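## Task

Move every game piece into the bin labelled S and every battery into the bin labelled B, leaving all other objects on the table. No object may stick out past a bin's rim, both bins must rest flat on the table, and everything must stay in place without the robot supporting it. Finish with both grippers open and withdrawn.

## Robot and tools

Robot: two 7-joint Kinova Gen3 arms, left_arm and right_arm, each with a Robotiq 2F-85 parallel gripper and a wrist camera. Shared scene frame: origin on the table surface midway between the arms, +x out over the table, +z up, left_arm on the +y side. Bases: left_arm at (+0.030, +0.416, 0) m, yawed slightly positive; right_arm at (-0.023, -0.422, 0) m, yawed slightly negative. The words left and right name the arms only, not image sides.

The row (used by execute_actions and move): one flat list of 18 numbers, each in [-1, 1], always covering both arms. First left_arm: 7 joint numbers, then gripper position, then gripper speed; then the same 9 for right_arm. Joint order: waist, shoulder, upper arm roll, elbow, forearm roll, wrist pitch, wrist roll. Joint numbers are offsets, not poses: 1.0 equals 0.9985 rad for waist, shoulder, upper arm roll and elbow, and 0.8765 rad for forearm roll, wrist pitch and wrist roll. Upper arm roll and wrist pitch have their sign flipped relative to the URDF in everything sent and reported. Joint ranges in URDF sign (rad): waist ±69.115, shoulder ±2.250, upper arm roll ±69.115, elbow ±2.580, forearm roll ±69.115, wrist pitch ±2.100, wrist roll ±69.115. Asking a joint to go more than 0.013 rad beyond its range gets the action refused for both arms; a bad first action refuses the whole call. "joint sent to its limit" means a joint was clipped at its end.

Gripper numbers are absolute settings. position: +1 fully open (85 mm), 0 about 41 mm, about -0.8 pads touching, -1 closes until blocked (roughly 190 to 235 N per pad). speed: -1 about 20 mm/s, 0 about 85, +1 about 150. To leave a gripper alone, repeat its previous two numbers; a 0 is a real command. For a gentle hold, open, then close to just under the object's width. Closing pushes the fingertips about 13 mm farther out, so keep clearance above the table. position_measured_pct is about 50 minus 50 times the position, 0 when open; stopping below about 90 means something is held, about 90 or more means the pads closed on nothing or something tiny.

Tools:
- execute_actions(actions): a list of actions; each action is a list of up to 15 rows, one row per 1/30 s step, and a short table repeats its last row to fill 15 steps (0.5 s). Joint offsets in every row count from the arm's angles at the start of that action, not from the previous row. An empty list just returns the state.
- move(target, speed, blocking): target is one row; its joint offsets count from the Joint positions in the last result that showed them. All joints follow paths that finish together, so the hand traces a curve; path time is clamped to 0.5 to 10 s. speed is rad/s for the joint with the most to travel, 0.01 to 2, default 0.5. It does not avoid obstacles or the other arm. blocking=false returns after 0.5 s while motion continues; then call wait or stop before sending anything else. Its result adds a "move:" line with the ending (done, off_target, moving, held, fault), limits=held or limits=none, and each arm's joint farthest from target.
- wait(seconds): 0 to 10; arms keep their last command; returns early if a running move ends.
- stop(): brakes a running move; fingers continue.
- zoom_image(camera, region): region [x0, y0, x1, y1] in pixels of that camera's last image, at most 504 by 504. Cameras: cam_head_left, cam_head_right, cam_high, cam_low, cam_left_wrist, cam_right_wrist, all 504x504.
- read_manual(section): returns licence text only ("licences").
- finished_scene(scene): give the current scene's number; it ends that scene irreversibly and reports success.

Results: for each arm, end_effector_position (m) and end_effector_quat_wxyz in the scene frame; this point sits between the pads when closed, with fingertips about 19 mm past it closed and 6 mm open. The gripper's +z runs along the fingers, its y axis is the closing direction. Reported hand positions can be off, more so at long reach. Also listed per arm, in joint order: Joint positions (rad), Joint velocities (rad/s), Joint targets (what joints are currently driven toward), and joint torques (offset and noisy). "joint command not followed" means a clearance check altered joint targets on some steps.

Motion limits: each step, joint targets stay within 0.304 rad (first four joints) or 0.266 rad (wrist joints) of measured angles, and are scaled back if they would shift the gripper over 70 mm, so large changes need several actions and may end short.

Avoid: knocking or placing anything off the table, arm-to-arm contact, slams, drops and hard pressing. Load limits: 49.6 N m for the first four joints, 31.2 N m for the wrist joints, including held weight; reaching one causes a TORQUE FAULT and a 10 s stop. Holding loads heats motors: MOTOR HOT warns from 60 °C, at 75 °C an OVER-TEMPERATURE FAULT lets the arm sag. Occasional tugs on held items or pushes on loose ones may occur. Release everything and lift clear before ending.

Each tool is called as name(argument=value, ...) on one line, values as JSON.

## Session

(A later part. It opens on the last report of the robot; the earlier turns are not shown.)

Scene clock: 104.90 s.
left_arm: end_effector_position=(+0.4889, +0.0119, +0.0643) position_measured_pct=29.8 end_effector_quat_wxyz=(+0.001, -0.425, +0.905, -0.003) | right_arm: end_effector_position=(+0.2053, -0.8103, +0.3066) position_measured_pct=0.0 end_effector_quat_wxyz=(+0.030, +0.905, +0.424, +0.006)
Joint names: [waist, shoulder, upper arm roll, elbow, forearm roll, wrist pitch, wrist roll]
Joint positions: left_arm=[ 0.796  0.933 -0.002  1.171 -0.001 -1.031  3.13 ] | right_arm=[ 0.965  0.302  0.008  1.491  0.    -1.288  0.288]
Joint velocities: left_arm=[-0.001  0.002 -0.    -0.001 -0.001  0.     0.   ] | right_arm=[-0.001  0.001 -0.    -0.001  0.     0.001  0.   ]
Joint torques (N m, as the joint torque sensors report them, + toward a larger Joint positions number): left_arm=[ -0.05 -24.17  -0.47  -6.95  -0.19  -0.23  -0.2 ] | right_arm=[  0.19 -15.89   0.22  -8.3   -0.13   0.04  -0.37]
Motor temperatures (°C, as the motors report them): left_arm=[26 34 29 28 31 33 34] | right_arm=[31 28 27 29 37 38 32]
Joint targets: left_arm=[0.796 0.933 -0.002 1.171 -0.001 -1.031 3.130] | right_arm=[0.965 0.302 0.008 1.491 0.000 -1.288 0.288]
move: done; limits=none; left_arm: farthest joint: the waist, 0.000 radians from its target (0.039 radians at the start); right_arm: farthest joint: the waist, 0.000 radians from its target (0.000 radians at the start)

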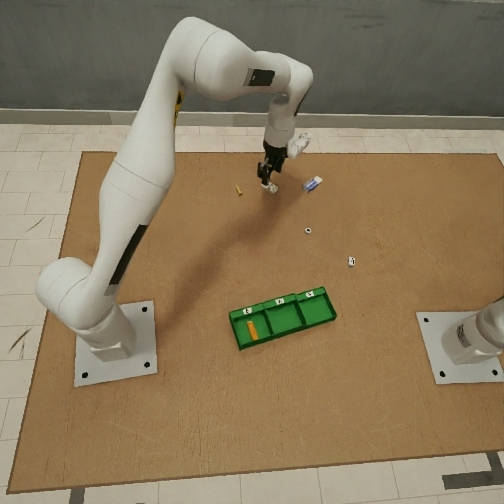

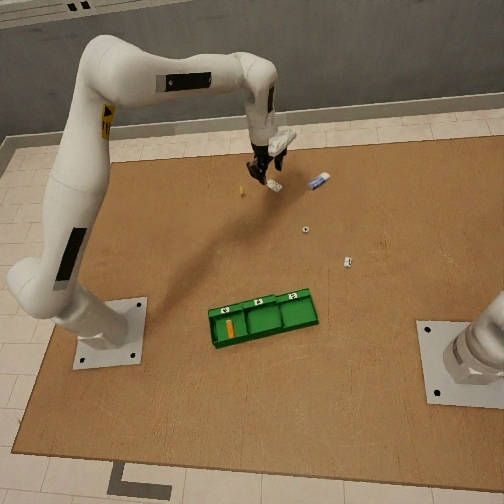

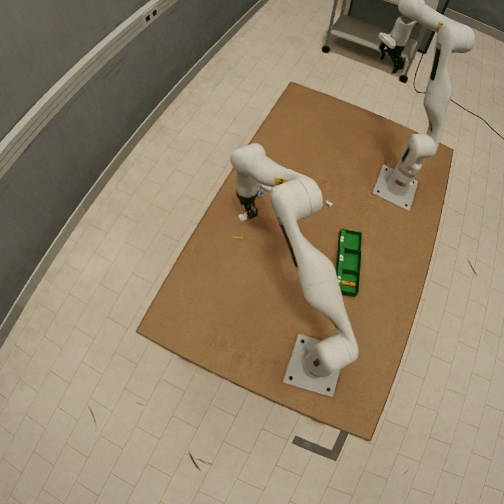

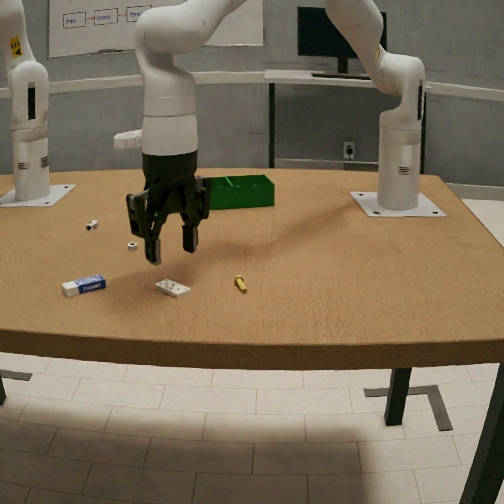

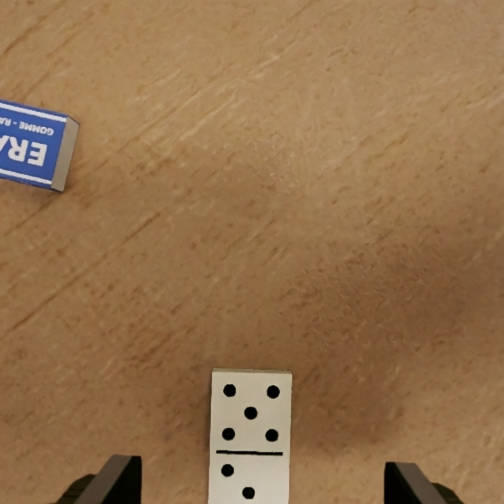

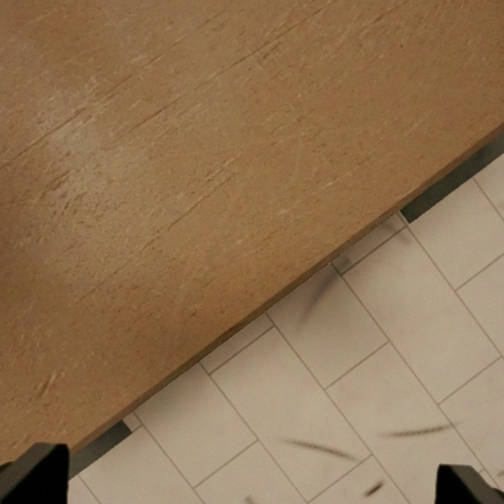

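move(target=[0,0.069,0,0,0,0.072,0,0.2,1, 0,0,0,0,0,0,0,1,1], speed=0.4)

move(target=[0,0,0,0,0,0,0,-1,0.4, 0,0,0,0,0,0,0,1,1])

move(target=[0,-0.2,0,0.03,0,-0.19,0,-1,0.4, 0,0,0,0,0,0,0,1,1], speed=0.7)

Scene clock: 110.97 s.
left_arm: end_effector_position=(+0.4913, +0.0099, +0.0224) position_measured_pct=40.1 end_effector_quat_wxyz=(-0.000, -0.425, +0.905, -0.001) | right_arm: end_effector_position=(+0.2053, -0.8103, +0.3066) position_measured_pct=0.0 end_effector_quat_wxyz=(+0.030, +0.905, +0.424, +0.006)
Joint names: [waist, shoulder, upper arm roll, elbow, forearm roll, wrist pitch, wrist roll]
Joint positions: left_arm=[ 0.796  1.002 -0.002  1.171 -0.001 -0.968  3.13 ] | right_arm=[ 0.965  0.302  0.008  1.491  0.    -1.288  0.288]
Joint velocities: left_arm=[ 0.     0.001  0.     0.     0.001 -0.    -0.001] | right_arm=[ 0.001 -0.    -0.    -0.001 -0.    -0.    -0.   ]
Joint torques (N m, as the joint torque sensors report them, + toward a larger Joint positions number): left_arm=[  0.11 -24.62  -0.43  -6.94  -0.15  -0.19  -0.27] | right_arm=[  0.06 -15.75   0.37  -8.4   -0.15  -0.14  -0.38]
Motor temperatures (°C, as the motors report them): left_arm=[26 34 29 28 31 33 34] | right_arm=[31 28 27 29 37 38 32]
Joint targets: left_arm=[0.796 1.002 -0.002 1.171 -0.001 -0.968 3.130] | right_arm=[0.965 0.302 0.008 1.491 0.000 -1.288 0.288]
move: done; limits=none; left_arm: farthest joint: the waist, 0.000 radians from its target (0.000 radians at the start); right_arm: farthest joint: the waist, 0.000 radians from its target (0.000 radians at the start)

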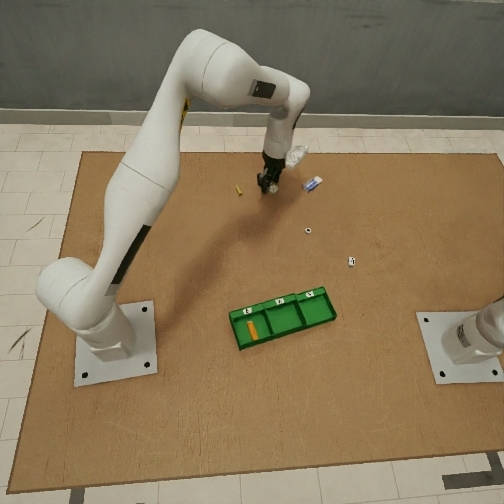

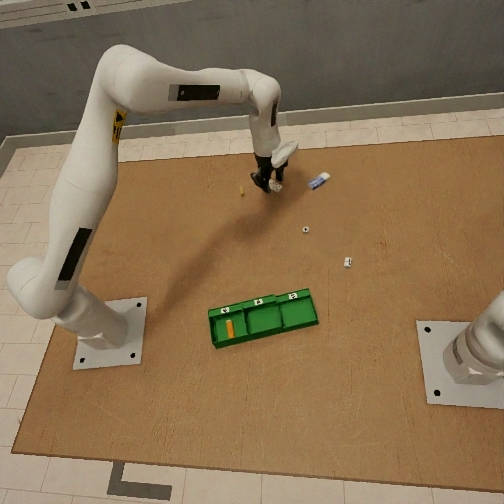

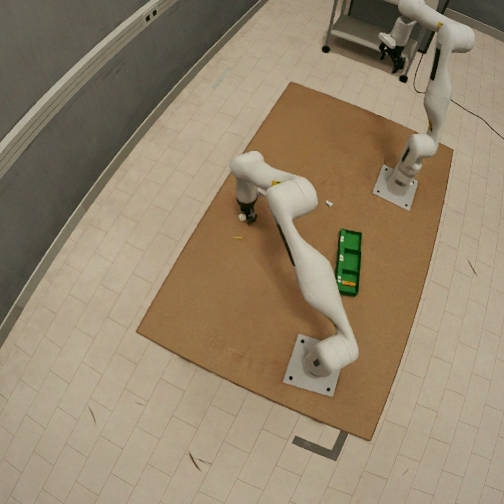

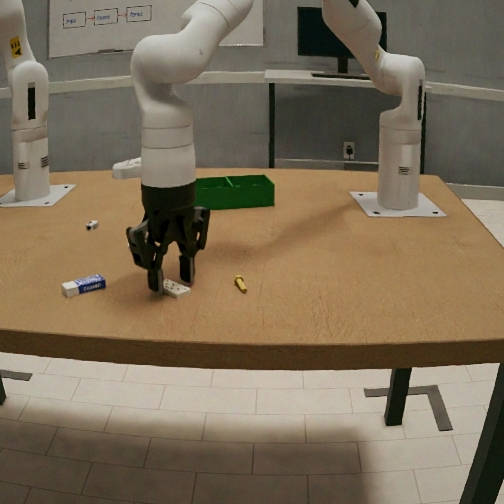

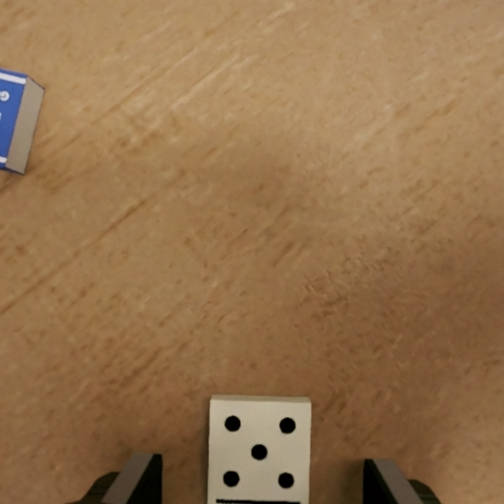

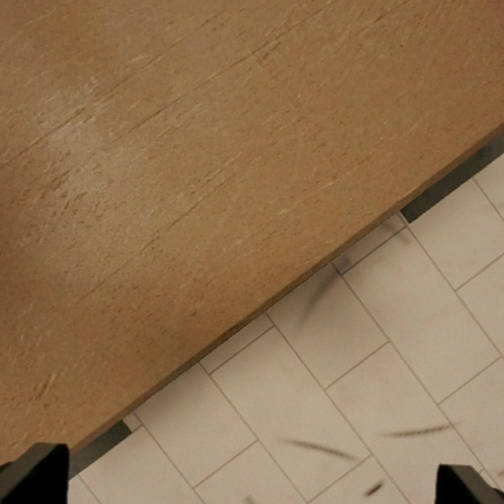

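Scene clock: 111.57 s.
left_arm: end_effector_position=(+0.4915, +0.0097, +0.0231) position_measured_pct=73.4 end_effector_quat_wxyz=(-0.000, -0.425, +0.905, -0.001) | right_arm: end_effector_position=(+0.2053, -0.8103, +0.3066) position_measured_pct=0.0 end_effector_quat_wxyz=(+0.030, +0.905, +0.424, +0.006)
Joint names: [waist, shoulder, upper arm roll, elbow, forearm roll, wrist pitch, wrist roll]
Joint positions: left_arm=[ 0.796  1.    -0.002  1.171 -0.001 -0.968  3.13 ] | right_arm=[ 0.965  0.302  0.008  1.491  0.    -1.288  0.288]
Joint velocities: left_arm=[ 0.    -0.     0.    -0.     0.    -0.    -0.001] | right_arm=[-0.     0.     0.     0.001  0.    -0.001  0.   ]
Joint torques (N m, as the joint torque sensors report them, + toward a larger Joint positions number): left_arm=[  0.21 -23.62  -0.41  -6.67  -0.13  -0.04  -0.25] | right_arm=[  0.01 -15.76   0.27  -8.31  -0.12  -0.16  -0.4 ]
Motor temperatures (°C, as the motors report them): left_arm=[26 34 29 28 31 33 34] | right_arm=[31 28 27 29 37 38 32]
Joint targets: left_arm=[0.796 1.002 -0.002 1.171 -0.001 -0.968 3.130] | right_arm=[0.965 0.302 0.008 1.491 0.000 -1.288 0.288]
move: done; limits=none; left_arm: farthest joint: the shoulder, 0.002 radians from its target (0.000 radians at the start); right_arm: farthest joint: the waist, 0.000 radians from its target (0.000 radians at the start)

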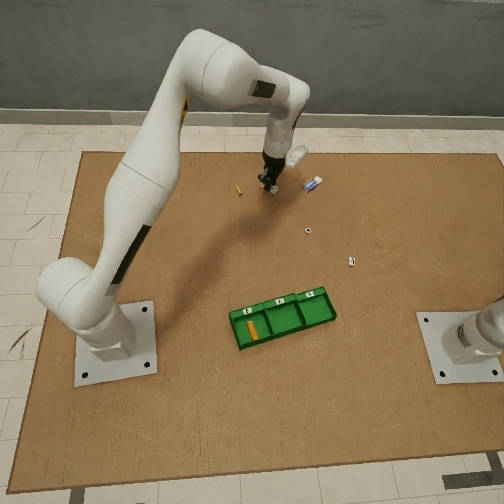

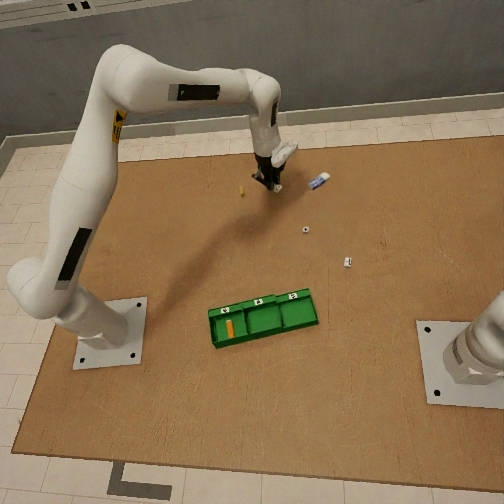

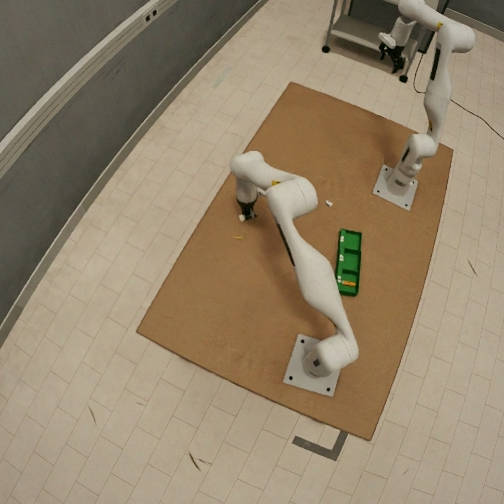

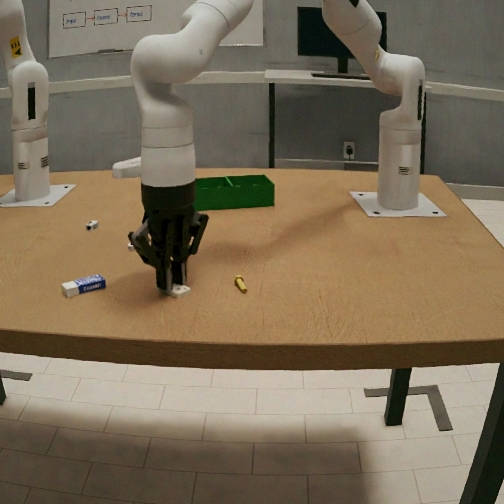

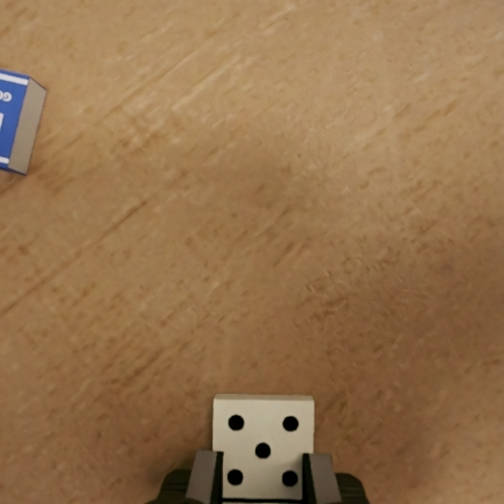

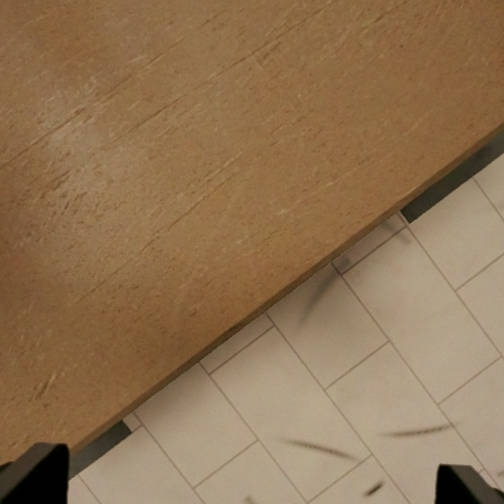

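Scene clock: 112.53 s.
left_arm: end_effector_position=(+0.4722, +0.0254, +0.1351) position_measured_pct=73.4 end_effector_quat_wxyz=(+0.001, -0.425, +0.905, -0.002) | right_arm: end_effector_position=(+0.2053, -0.8103, +0.3066) position_measured_pct=0.0 end_effector_quat_wxyz=(+0.030, +0.905, +0.424, +0.006)
Joint names: [waist, shoulder, upper arm roll, elbow, forearm roll, wrist pitch, wrist roll]
Joint positions: left_arm=[ 0.796  0.801 -0.002  1.201 -0.001 -1.135  3.13 ] | right_arm=[ 0.965  0.302  0.008  1.491  0.    -1.288  0.288]
Joint velocities: left_arm=[-0.    -0.001  0.001  0.     0.    -0.    -0.002] | right_arm=[-0.001  0.001  0.    -0.     0.001  0.001 -0.   ]
Joint torques (N m, as the joint torque sensors report them, + toward a larger Joint positions number): left_arm=[  0.15 -23.28  -0.44  -7.54  -0.23  -0.16  -0.27] | right_arm=[  0.09 -15.89   0.29  -8.36  -0.04  -0.08  -0.38]
Motor temperatures (°C, as the motors report them): left_arm=[26 34 29 28 31 33 34] | right_arm=[31 28 27 29 37 38 32]
Joint targets: left_arm=[0.796 0.801 -0.002 1.201 -0.001 -1.135 3.130] | right_arm=[0.965 0.302 0.008 1.491 0.000 -1.288 0.288]
move: done; limits=none; left_arm: farthest joint: the shoulder, 0.001 radians from its target (0.200 radians at the start); right_arm: farthest joint: the waist, 0.000 radians from its target (0.000 radians at the start)

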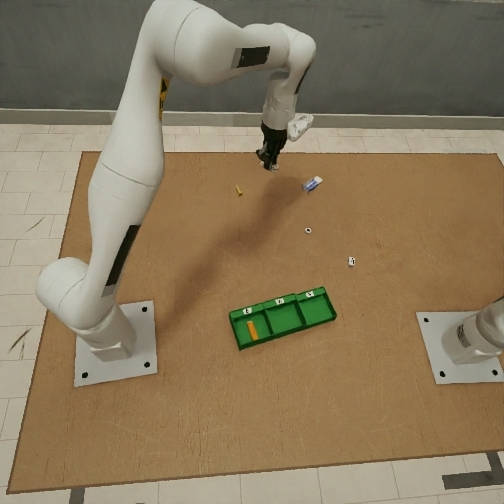

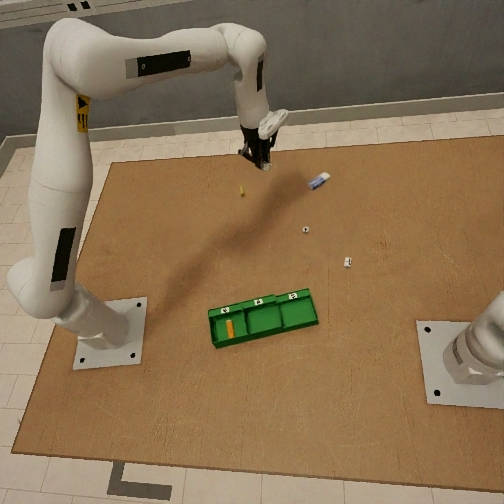

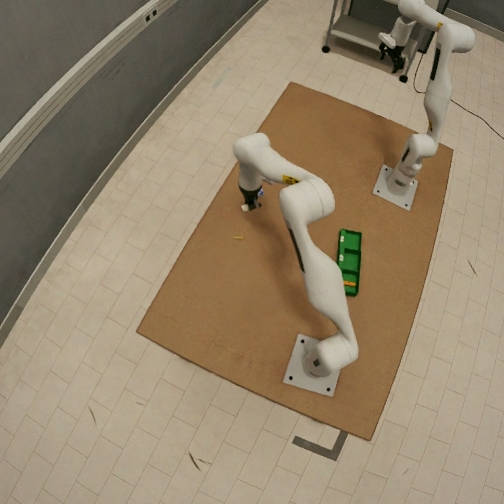

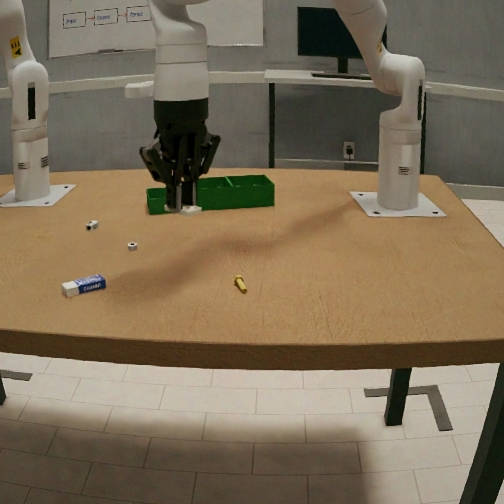

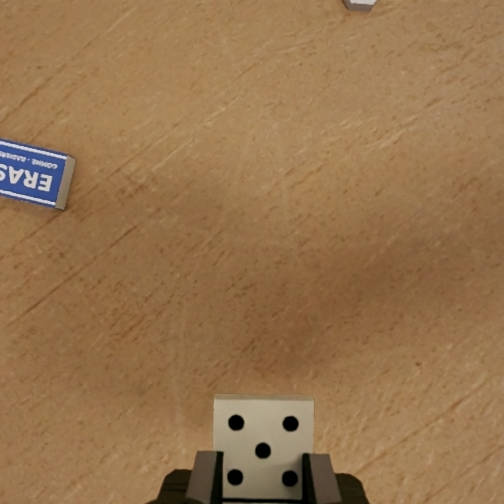

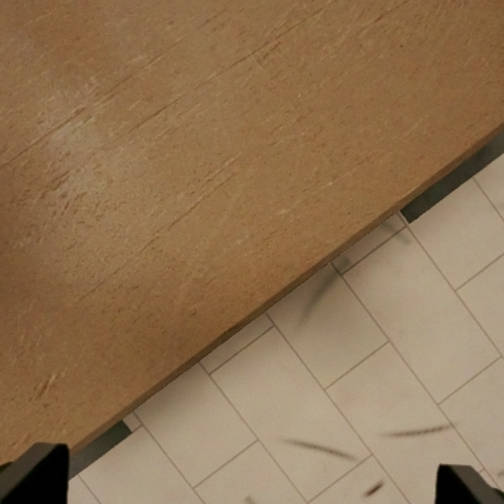

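move(target=[0.727,-0.193,0,0.41,0,0.241,0.144,-1,0.4, 0,0,0,0,0,0,0,1,1], speed=1.0)

Scene clock: 120.33 s.
left_arm: end_effector_position=(+0.0856, -0.0726, +0.1291) position_measured_pct=73.4 end_effector_quat_wxyz=(-0.000, -0.138, +0.990, +0.000) | right_arm: end_effector_position=(+0.2053, -0.8103, +0.3066) position_measured_pct=0.0 end_effector_quat_wxyz=(+0.030, +0.905, +0.424, +0.006)
Joint names: [waist, shoulder, upper arm roll, elbow, forearm roll, wrist pitch, wrist roll]
Joint positions: left_arm=[ 1.521  0.608 -0.002  1.61  -0.001 -0.924  3.256] | right_arm=[ 0.965  0.302  0.008  1.491  0.    -1.288  0.288]
Joint velocities: left_arm=[ 0.004 -0.     0.001  0.    -0.001 -0.    -0.001] | right_arm=[-0.    -0.     0.    -0.001 -0.001  0.001  0.   ]
Joint torques (N m, as the joint torque sensors report them, + toward a larger Joint positions number): left_arm=[  0.2  -18.87  -0.28  -6.58  -0.1   -0.19  -0.18] | right_arm=[ -0.02 -15.92   0.21  -8.36  -0.09  -0.12  -0.31]
Motor temperatures (°C, as the motors report them): left_arm=[26 34 29 28 31 33 34] | right_arm=[31 28 27 29 37 38 32]
Joint targets: left_arm=[1.522 0.608 -0.002 1.610 -0.001 -0.924 3.256] | right_arm=[0.965 0.302 0.008 1.491 0.000 -1.288 0.288]
move: done; limits=none; left_arm: farthest joint: the waist, 0.000 radians from its target (0.726 radians at the start); right_arm: farthest joint: the waist, 0.000 radians from its target (0.000 radians at the start)

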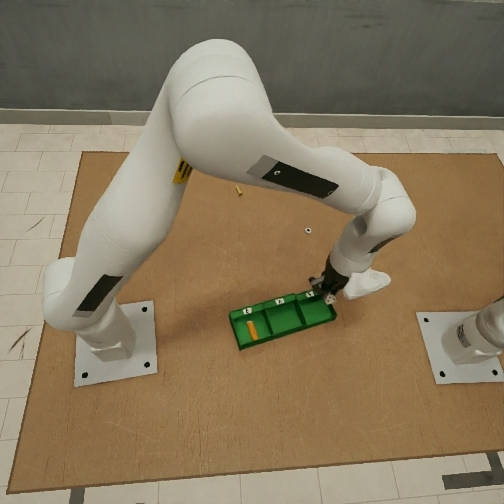

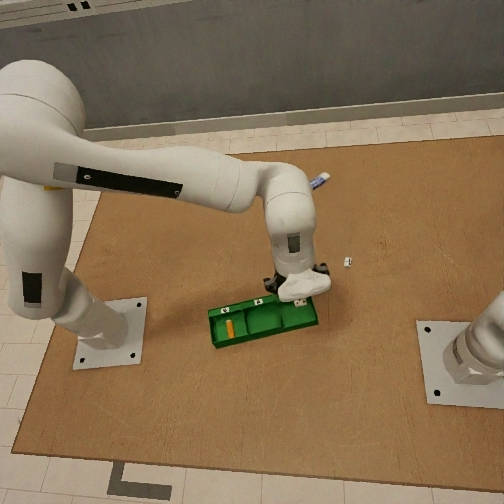

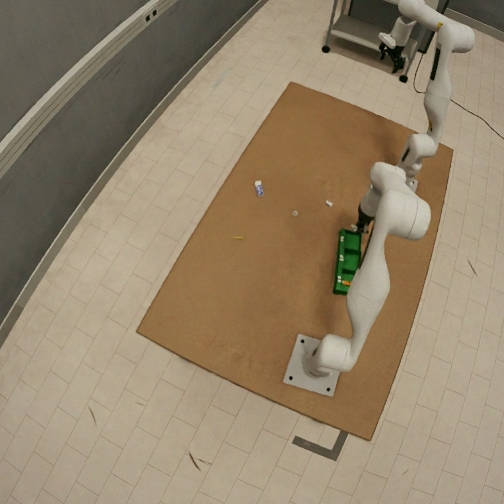

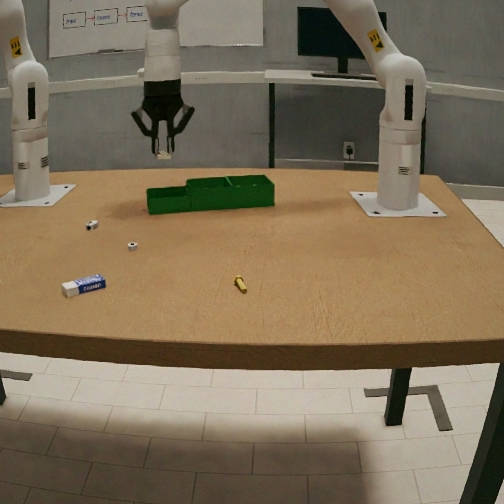

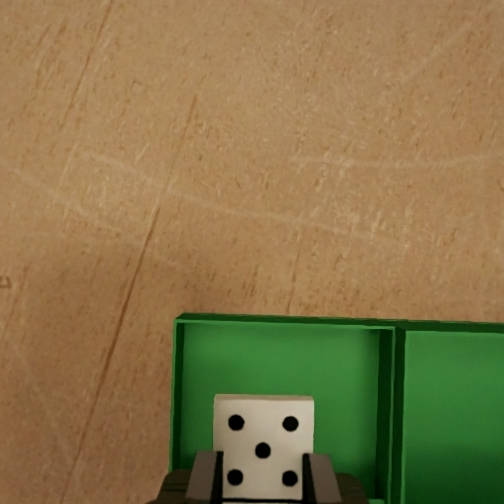

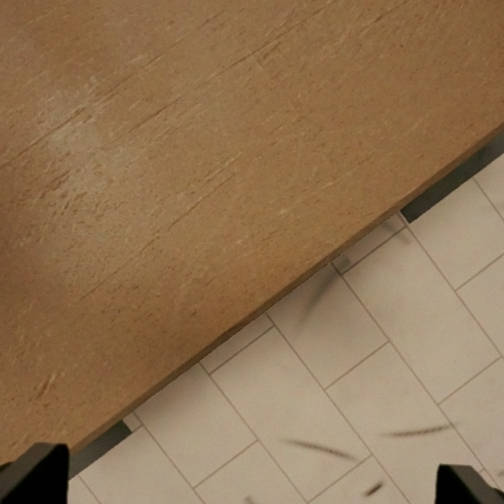

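move(target=[0.004,0.133,0,0.11,0,0.278,0,-1,0.4, 0,0,0,0,0,0,0,1,1], speed=0.4)

Scene clock: 129.20 s.
left_arm: end_effector_position=(+0.0821, -0.0640, +0.0397) position_measured_pct=73.4 end_effector_quat_wxyz=(-0.000, -0.136, +0.991, -0.000) | right_arm: end_effector_position=(+0.2053, -0.8103, +0.3066) position_measured_pct=0.0 end_effector_quat_wxyz=(+0.030, +0.905, +0.424, +0.006)
Joint names: [waist, shoulder, upper arm roll, elbow, forearm roll, wrist pitch, wrist roll]
Joint positions: left_arm=[ 1.525  0.741 -0.002  1.72  -0.001 -0.68   3.256] | right_arm=[ 0.965  0.302  0.008  1.491  0.    -1.288  0.288]
Joint velocities: left_arm=[-0.     0.002 -0.    -0.    -0.    -0.     0.001] | right_arm=[-0.     0.    -0.     0.001 -0.    -0.001  0.   ]
Joint torques (N m, as the joint torque sensors report them, + toward a larger Joint positions number): left_arm=[  0.21 -19.56  -0.46  -5.23  -0.13  -0.18  -0.24] | right_arm=[  0.09 -15.68   0.36  -8.25  -0.1    0.05  -0.31]
Motor temperatures (°C, as the motors report them): left_arm=[26 34 29 28 31 33 34] | right_arm=[31 28 27 29 37 38 32]
Joint targets: left_arm=[1.525 0.741 -0.002 1.720 -0.001 -0.680 3.256] | right_arm=[0.965 0.302 0.008 1.491 0.000 -1.288 0.288]
move: done; limits=none; left_arm: farthest joint: the waist, 0.000 radians from its target (0.003 radians at the start); right_arm: farthest joint: the waist, 0.000 radians from its target (0.000 radians at the start)

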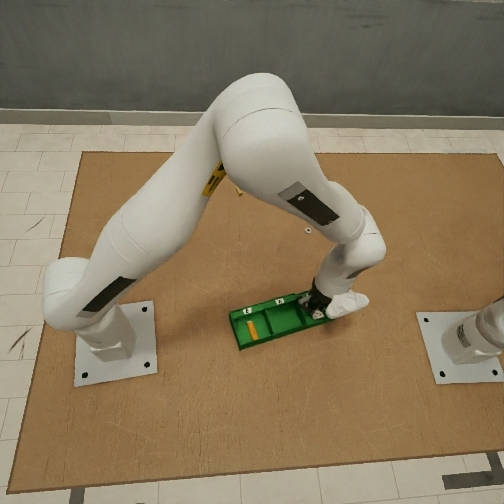

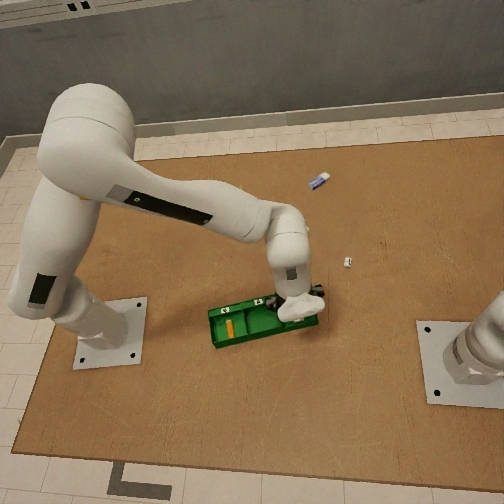

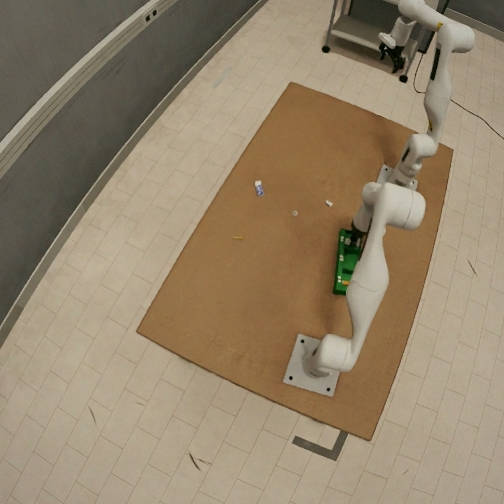

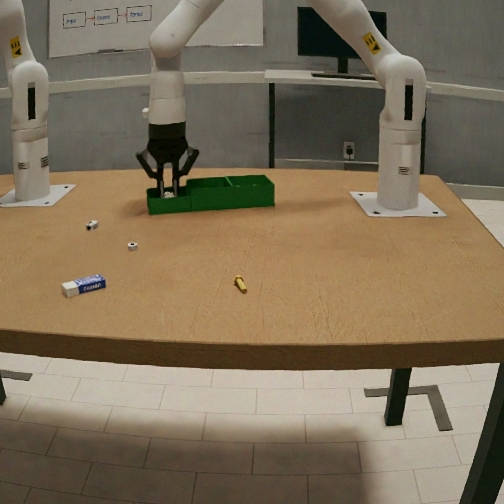

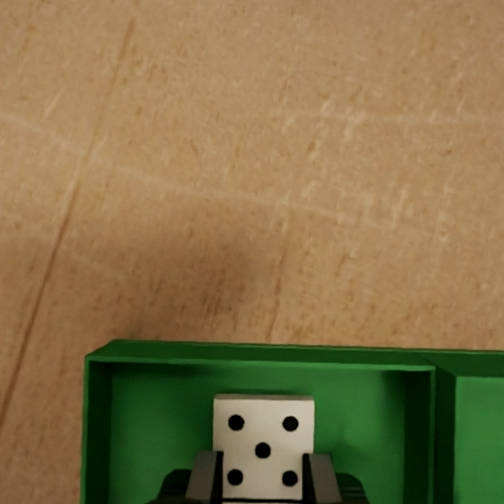

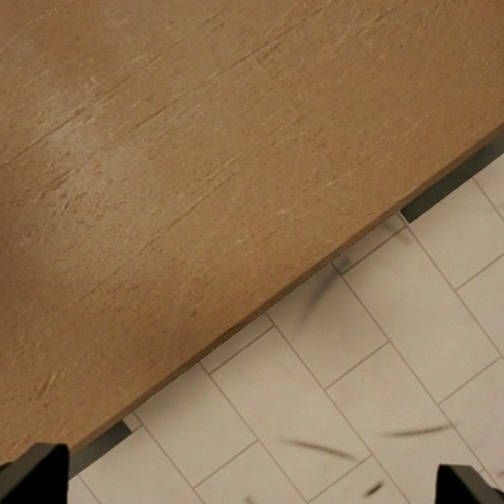

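move(target=[0,0,0,0,0,0,0,-0.15,0.3, 0,0,0,0,0,0,0,1,1])

move(target=[0,-0.16,0,-0.09,0,-0.285,0,-0.15,0.3, 0,0,0,0,0,0,0,1,1], speed=0.6)

move(target=[-1,-0.25,0,0,0,-0.285,0,1,1, 0,0,0,0,0,0,0,1,1], speed=1.1)

Scene clock: 134.23 s.
left_arm: end_effector_position=(+0.0821, -0.0640, +0.0397) position_measured_pct=57.5 end_effector_quat_wxyz=(-0.000, -0.136, +0.991, -0.000) | right_arm: end_effector_position=(+0.2053, -0.8103, +0.3066) position_measured_pct=0.0 end_effector_quat_wxyz=(+0.030, +0.905, +0.424, +0.006)
Joint names: [waist, shoulder, upper arm roll, elbow, forearm roll, wrist pitch, wrist roll]
Joint positions: left_arm=[ 1.525  0.741 -0.002  1.72  -0.001 -0.68   3.256] | right_arm=[ 0.965  0.302  0.008  1.491  0.    -1.288  0.288]
Joint velocities: left_arm=[ 0.    -0.     0.001 -0.     0.    -0.     0.   ] | right_arm=[ 0.     0.001  0.     0.    -0.001 -0.     0.   ]
Joint torques (N m, as the joint torque sensors report them, + toward a larger Joint positions number): left_arm=[  0.09 -19.45  -0.45  -5.13  -0.09  -0.2   -0.32] | right_arm=[  0.14 -15.75   0.37  -8.47  -0.01  -0.04  -0.34]
Motor temperatures (°C, as the motors report them): left_arm=[26 35 29 28 31 33 34] | right_arm=[31 28 27 29 37 38 32]
Joint targets: left_arm=[1.525 0.741 -0.002 1.720 -0.001 -0.680 3.256] | right_arm=[0.965 0.302 0.008 1.491 0.000 -1.288 0.288]
move: done; limits=none; left_arm: farthest joint: the waist, 0.000 radians from its target (0.000 radians at the start); right_arm: farthest joint: the waist, 0.000 radians from its target (0.000 radians at the start)

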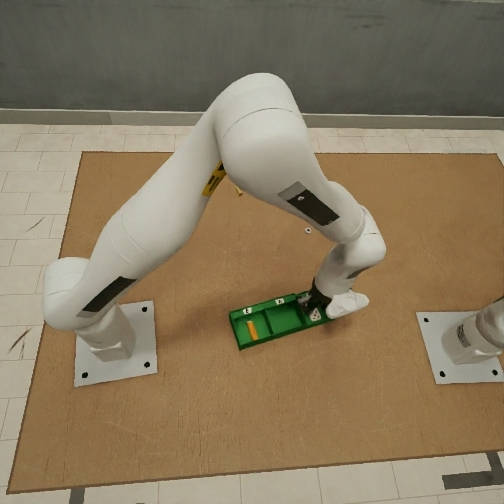

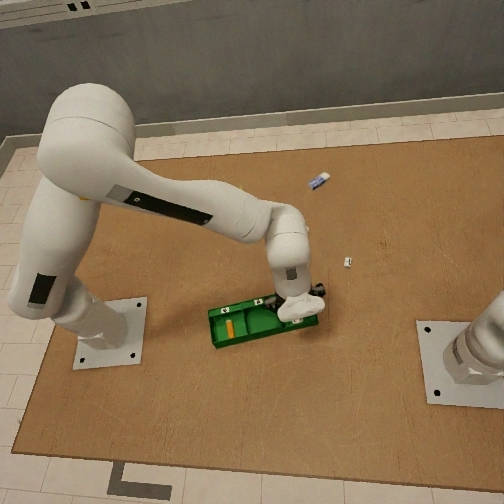

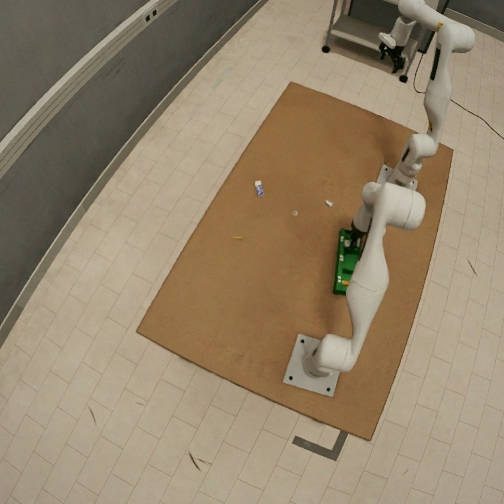

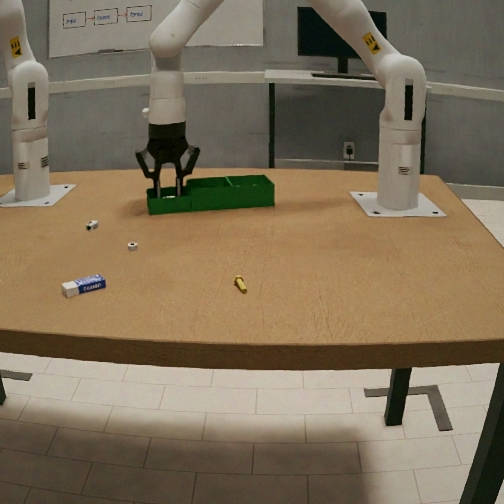

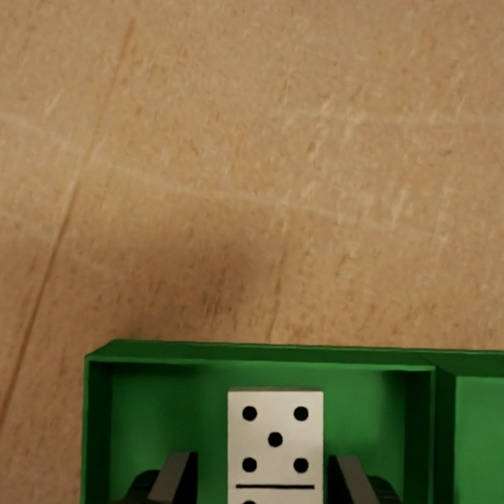

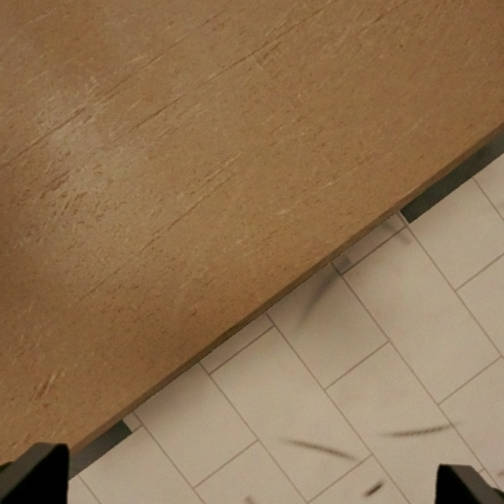

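Scene clock: 135.20 s.
left_arm: end_effector_position=(+0.0824, -0.0651, +0.1372) position_measured_pct=57.5 end_effector_quat_wxyz=(-0.000, -0.136, +0.991, -0.000) | right_arm: end_effector_position=(+0.2053, -0.8103, +0.3066) position_measured_pct=0.0 end_effector_quat_wxyz=(+0.030, +0.905, +0.424, +0.006)
Joint names: [waist, shoulder, upper arm roll, elbow, forearm roll, wrist pitch, wrist roll]
Joint positions: left_arm=[ 1.525  0.581 -0.002  1.63  -0.001 -0.93   3.256] | right_arm=[ 0.965  0.302  0.008  1.491  0.    -1.288  0.288]
Joint velocities: left_arm=[-0.001 -0.003 -0.001  0.001 -0.    -0.    -0.002] | right_arm=[ 0.     0.001 -0.    -0.     0.001 -0.001 -0.   ]
Joint torques (N m, as the joint torque sensors report them, + toward a larger Joint positions number): left_arm=[  0.11 -18.19  -0.33  -6.54  -0.1   -0.2   -0.27] | right_arm=[  0.2  -15.7    0.33  -8.19  -0.12  -0.04  -0.32]
Motor temperatures (°C, as the motors report them): left_arm=[26 35 29 28 31 33 34] | right_arm=[31 28 27 29 37 38 32]
Joint targets: left_arm=[1.525 0.581 -0.002 1.630 -0.001 -0.930 3.256] | right_arm=[0.965 0.302 0.008 1.491 0.000 -1.288 0.288]
move: done; limits=none; left_arm: farthest joint: the waist, 0.000 radians from its target (0.000 radians at the start); right_arm: farthest joint: the waist, 0.000 radians from its target (0.000 radians at the start)

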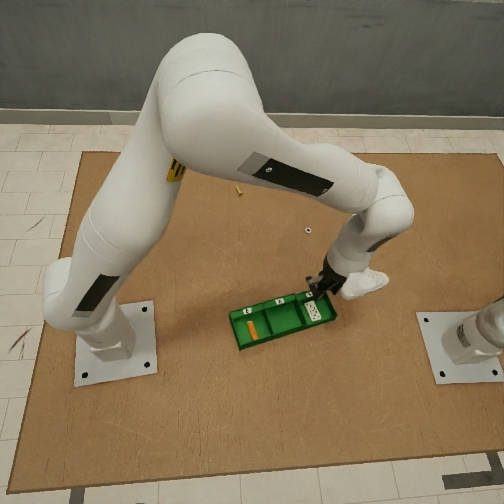

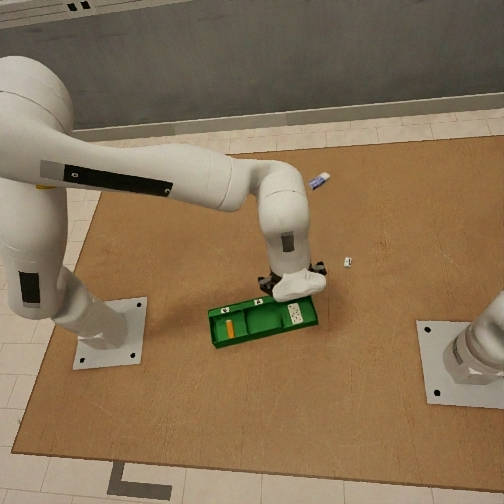

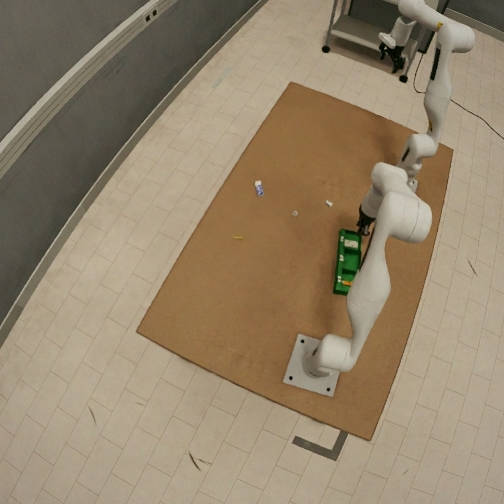

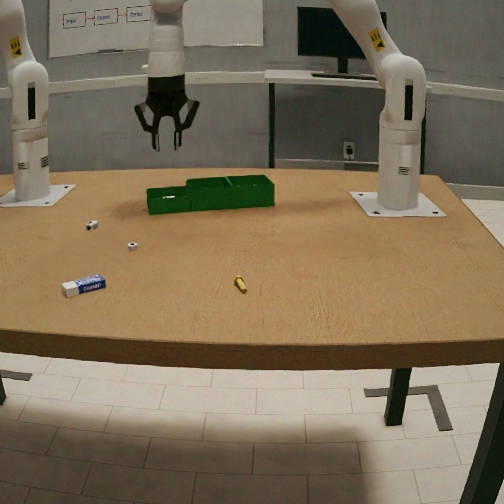

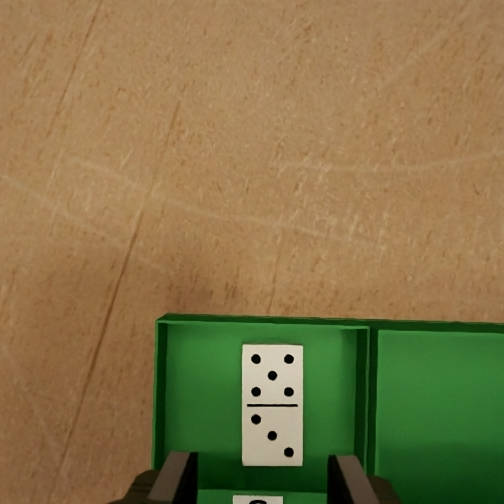

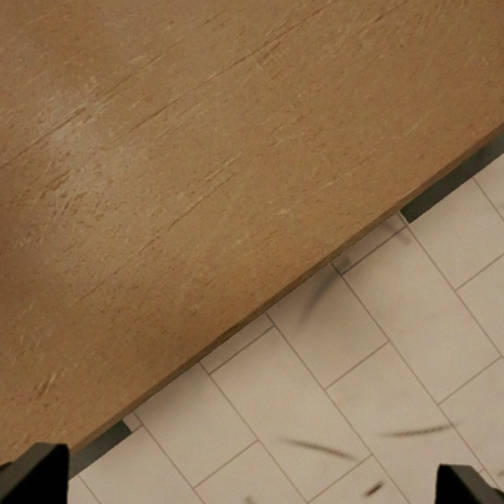

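Scene clock: 137.10 s.
left_arm: end_effector_position=(+0.4120, +0.2216, +0.2514) position_measured_pct=0.0 end_effector_quat_wxyz=(+0.000, -0.594, +0.805, +0.000) | right_arm: end_effector_position=(+0.2053, -0.8103, +0.3066) position_measured_pct=0.0 end_effector_quat_wxyz=(+0.030, +0.905, +0.424, +0.006)
Joint names: [waist, shoulder, upper arm roll, elbow, forearm roll, wrist pitch, wrist roll]
Joint positions: left_arm=[ 0.527  0.332 -0.002  1.63  -0.001 -1.18   3.256] | right_arm=[ 0.965  0.302  0.008  1.491  0.    -1.288  0.288]
Joint velocities: left_arm=[-0.003 -0.    -0.001  0.001 -0.001 -0.    -0.   ] | right_arm=[ 0.     0.001 -0.     0.    -0.001  0.001  0.   ]
Joint torques (N m, as the joint torque sensors report them, + toward a larger Joint positions number): left_arm=[  0.3  -15.19  -0.22  -7.73  -0.1   -0.18  -0.27] | right_arm=[  0.17 -15.75   0.23  -8.27  -0.07  -0.15  -0.34]
Motor temperatures (°C, as the motors report them): left_arm=[26 35 29 28 31 33 34] | right_arm=[31 28 27 29 37 38 32]
Joint targets: left_arm=[0.527 0.332 -0.002 1.630 -0.001 -1.180 3.256] | right_arm=[0.965 0.302 0.008 1.491 0.000 -1.288 0.288]
move: done; limits=none; left_arm: farthest joint: the waist, 0.001 radians from its target (0.999 radians at the start); right_arm: farthest joint: the waist, 0.000 radians from its target (0.000 radians at the start)

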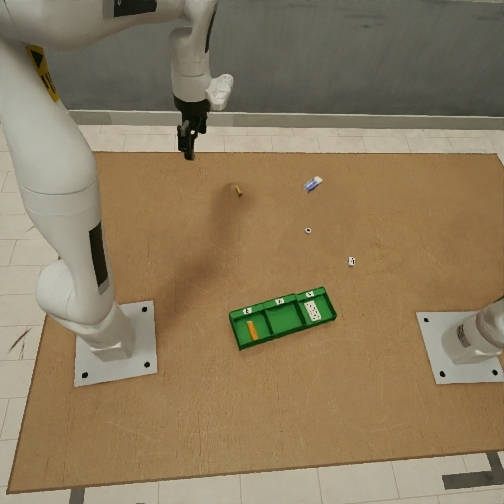

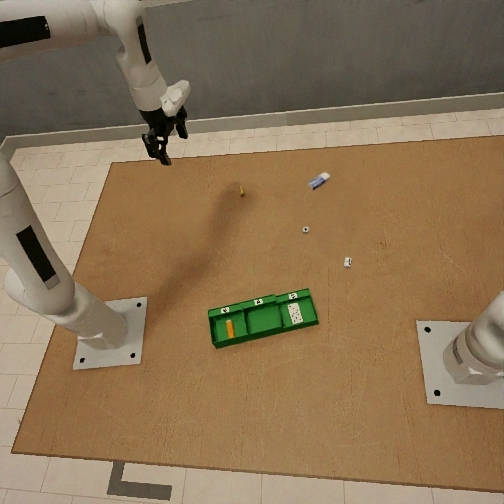

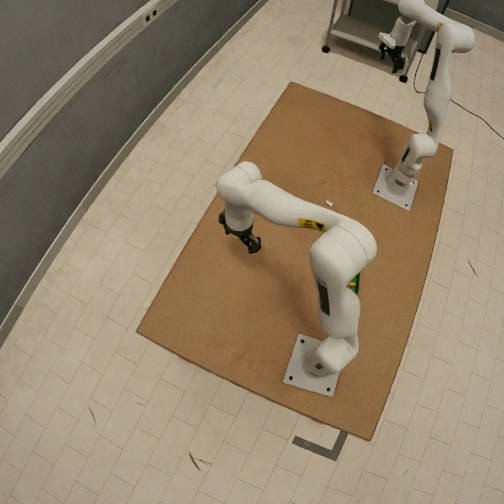

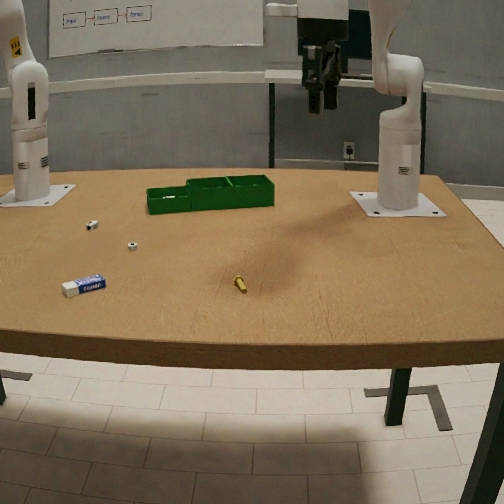

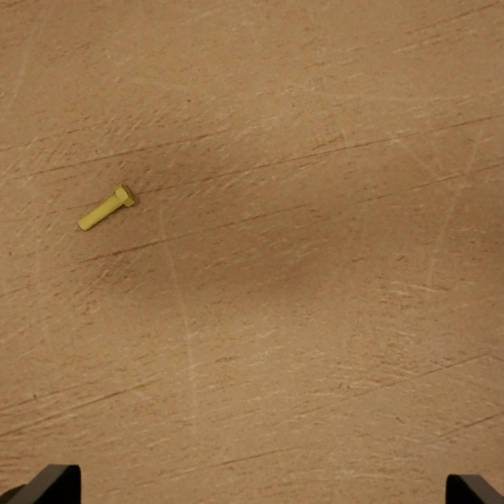

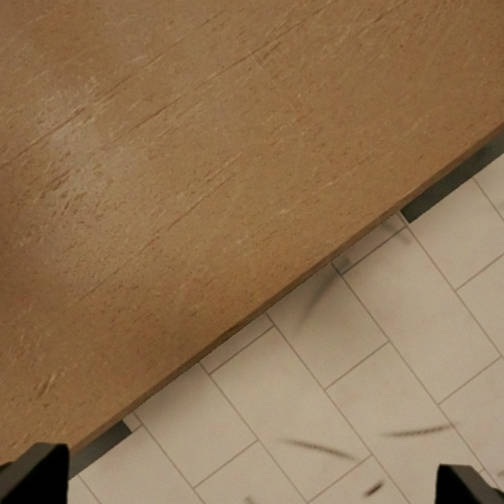

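finished_scene(scene=2)

The scene is finished: the task was done.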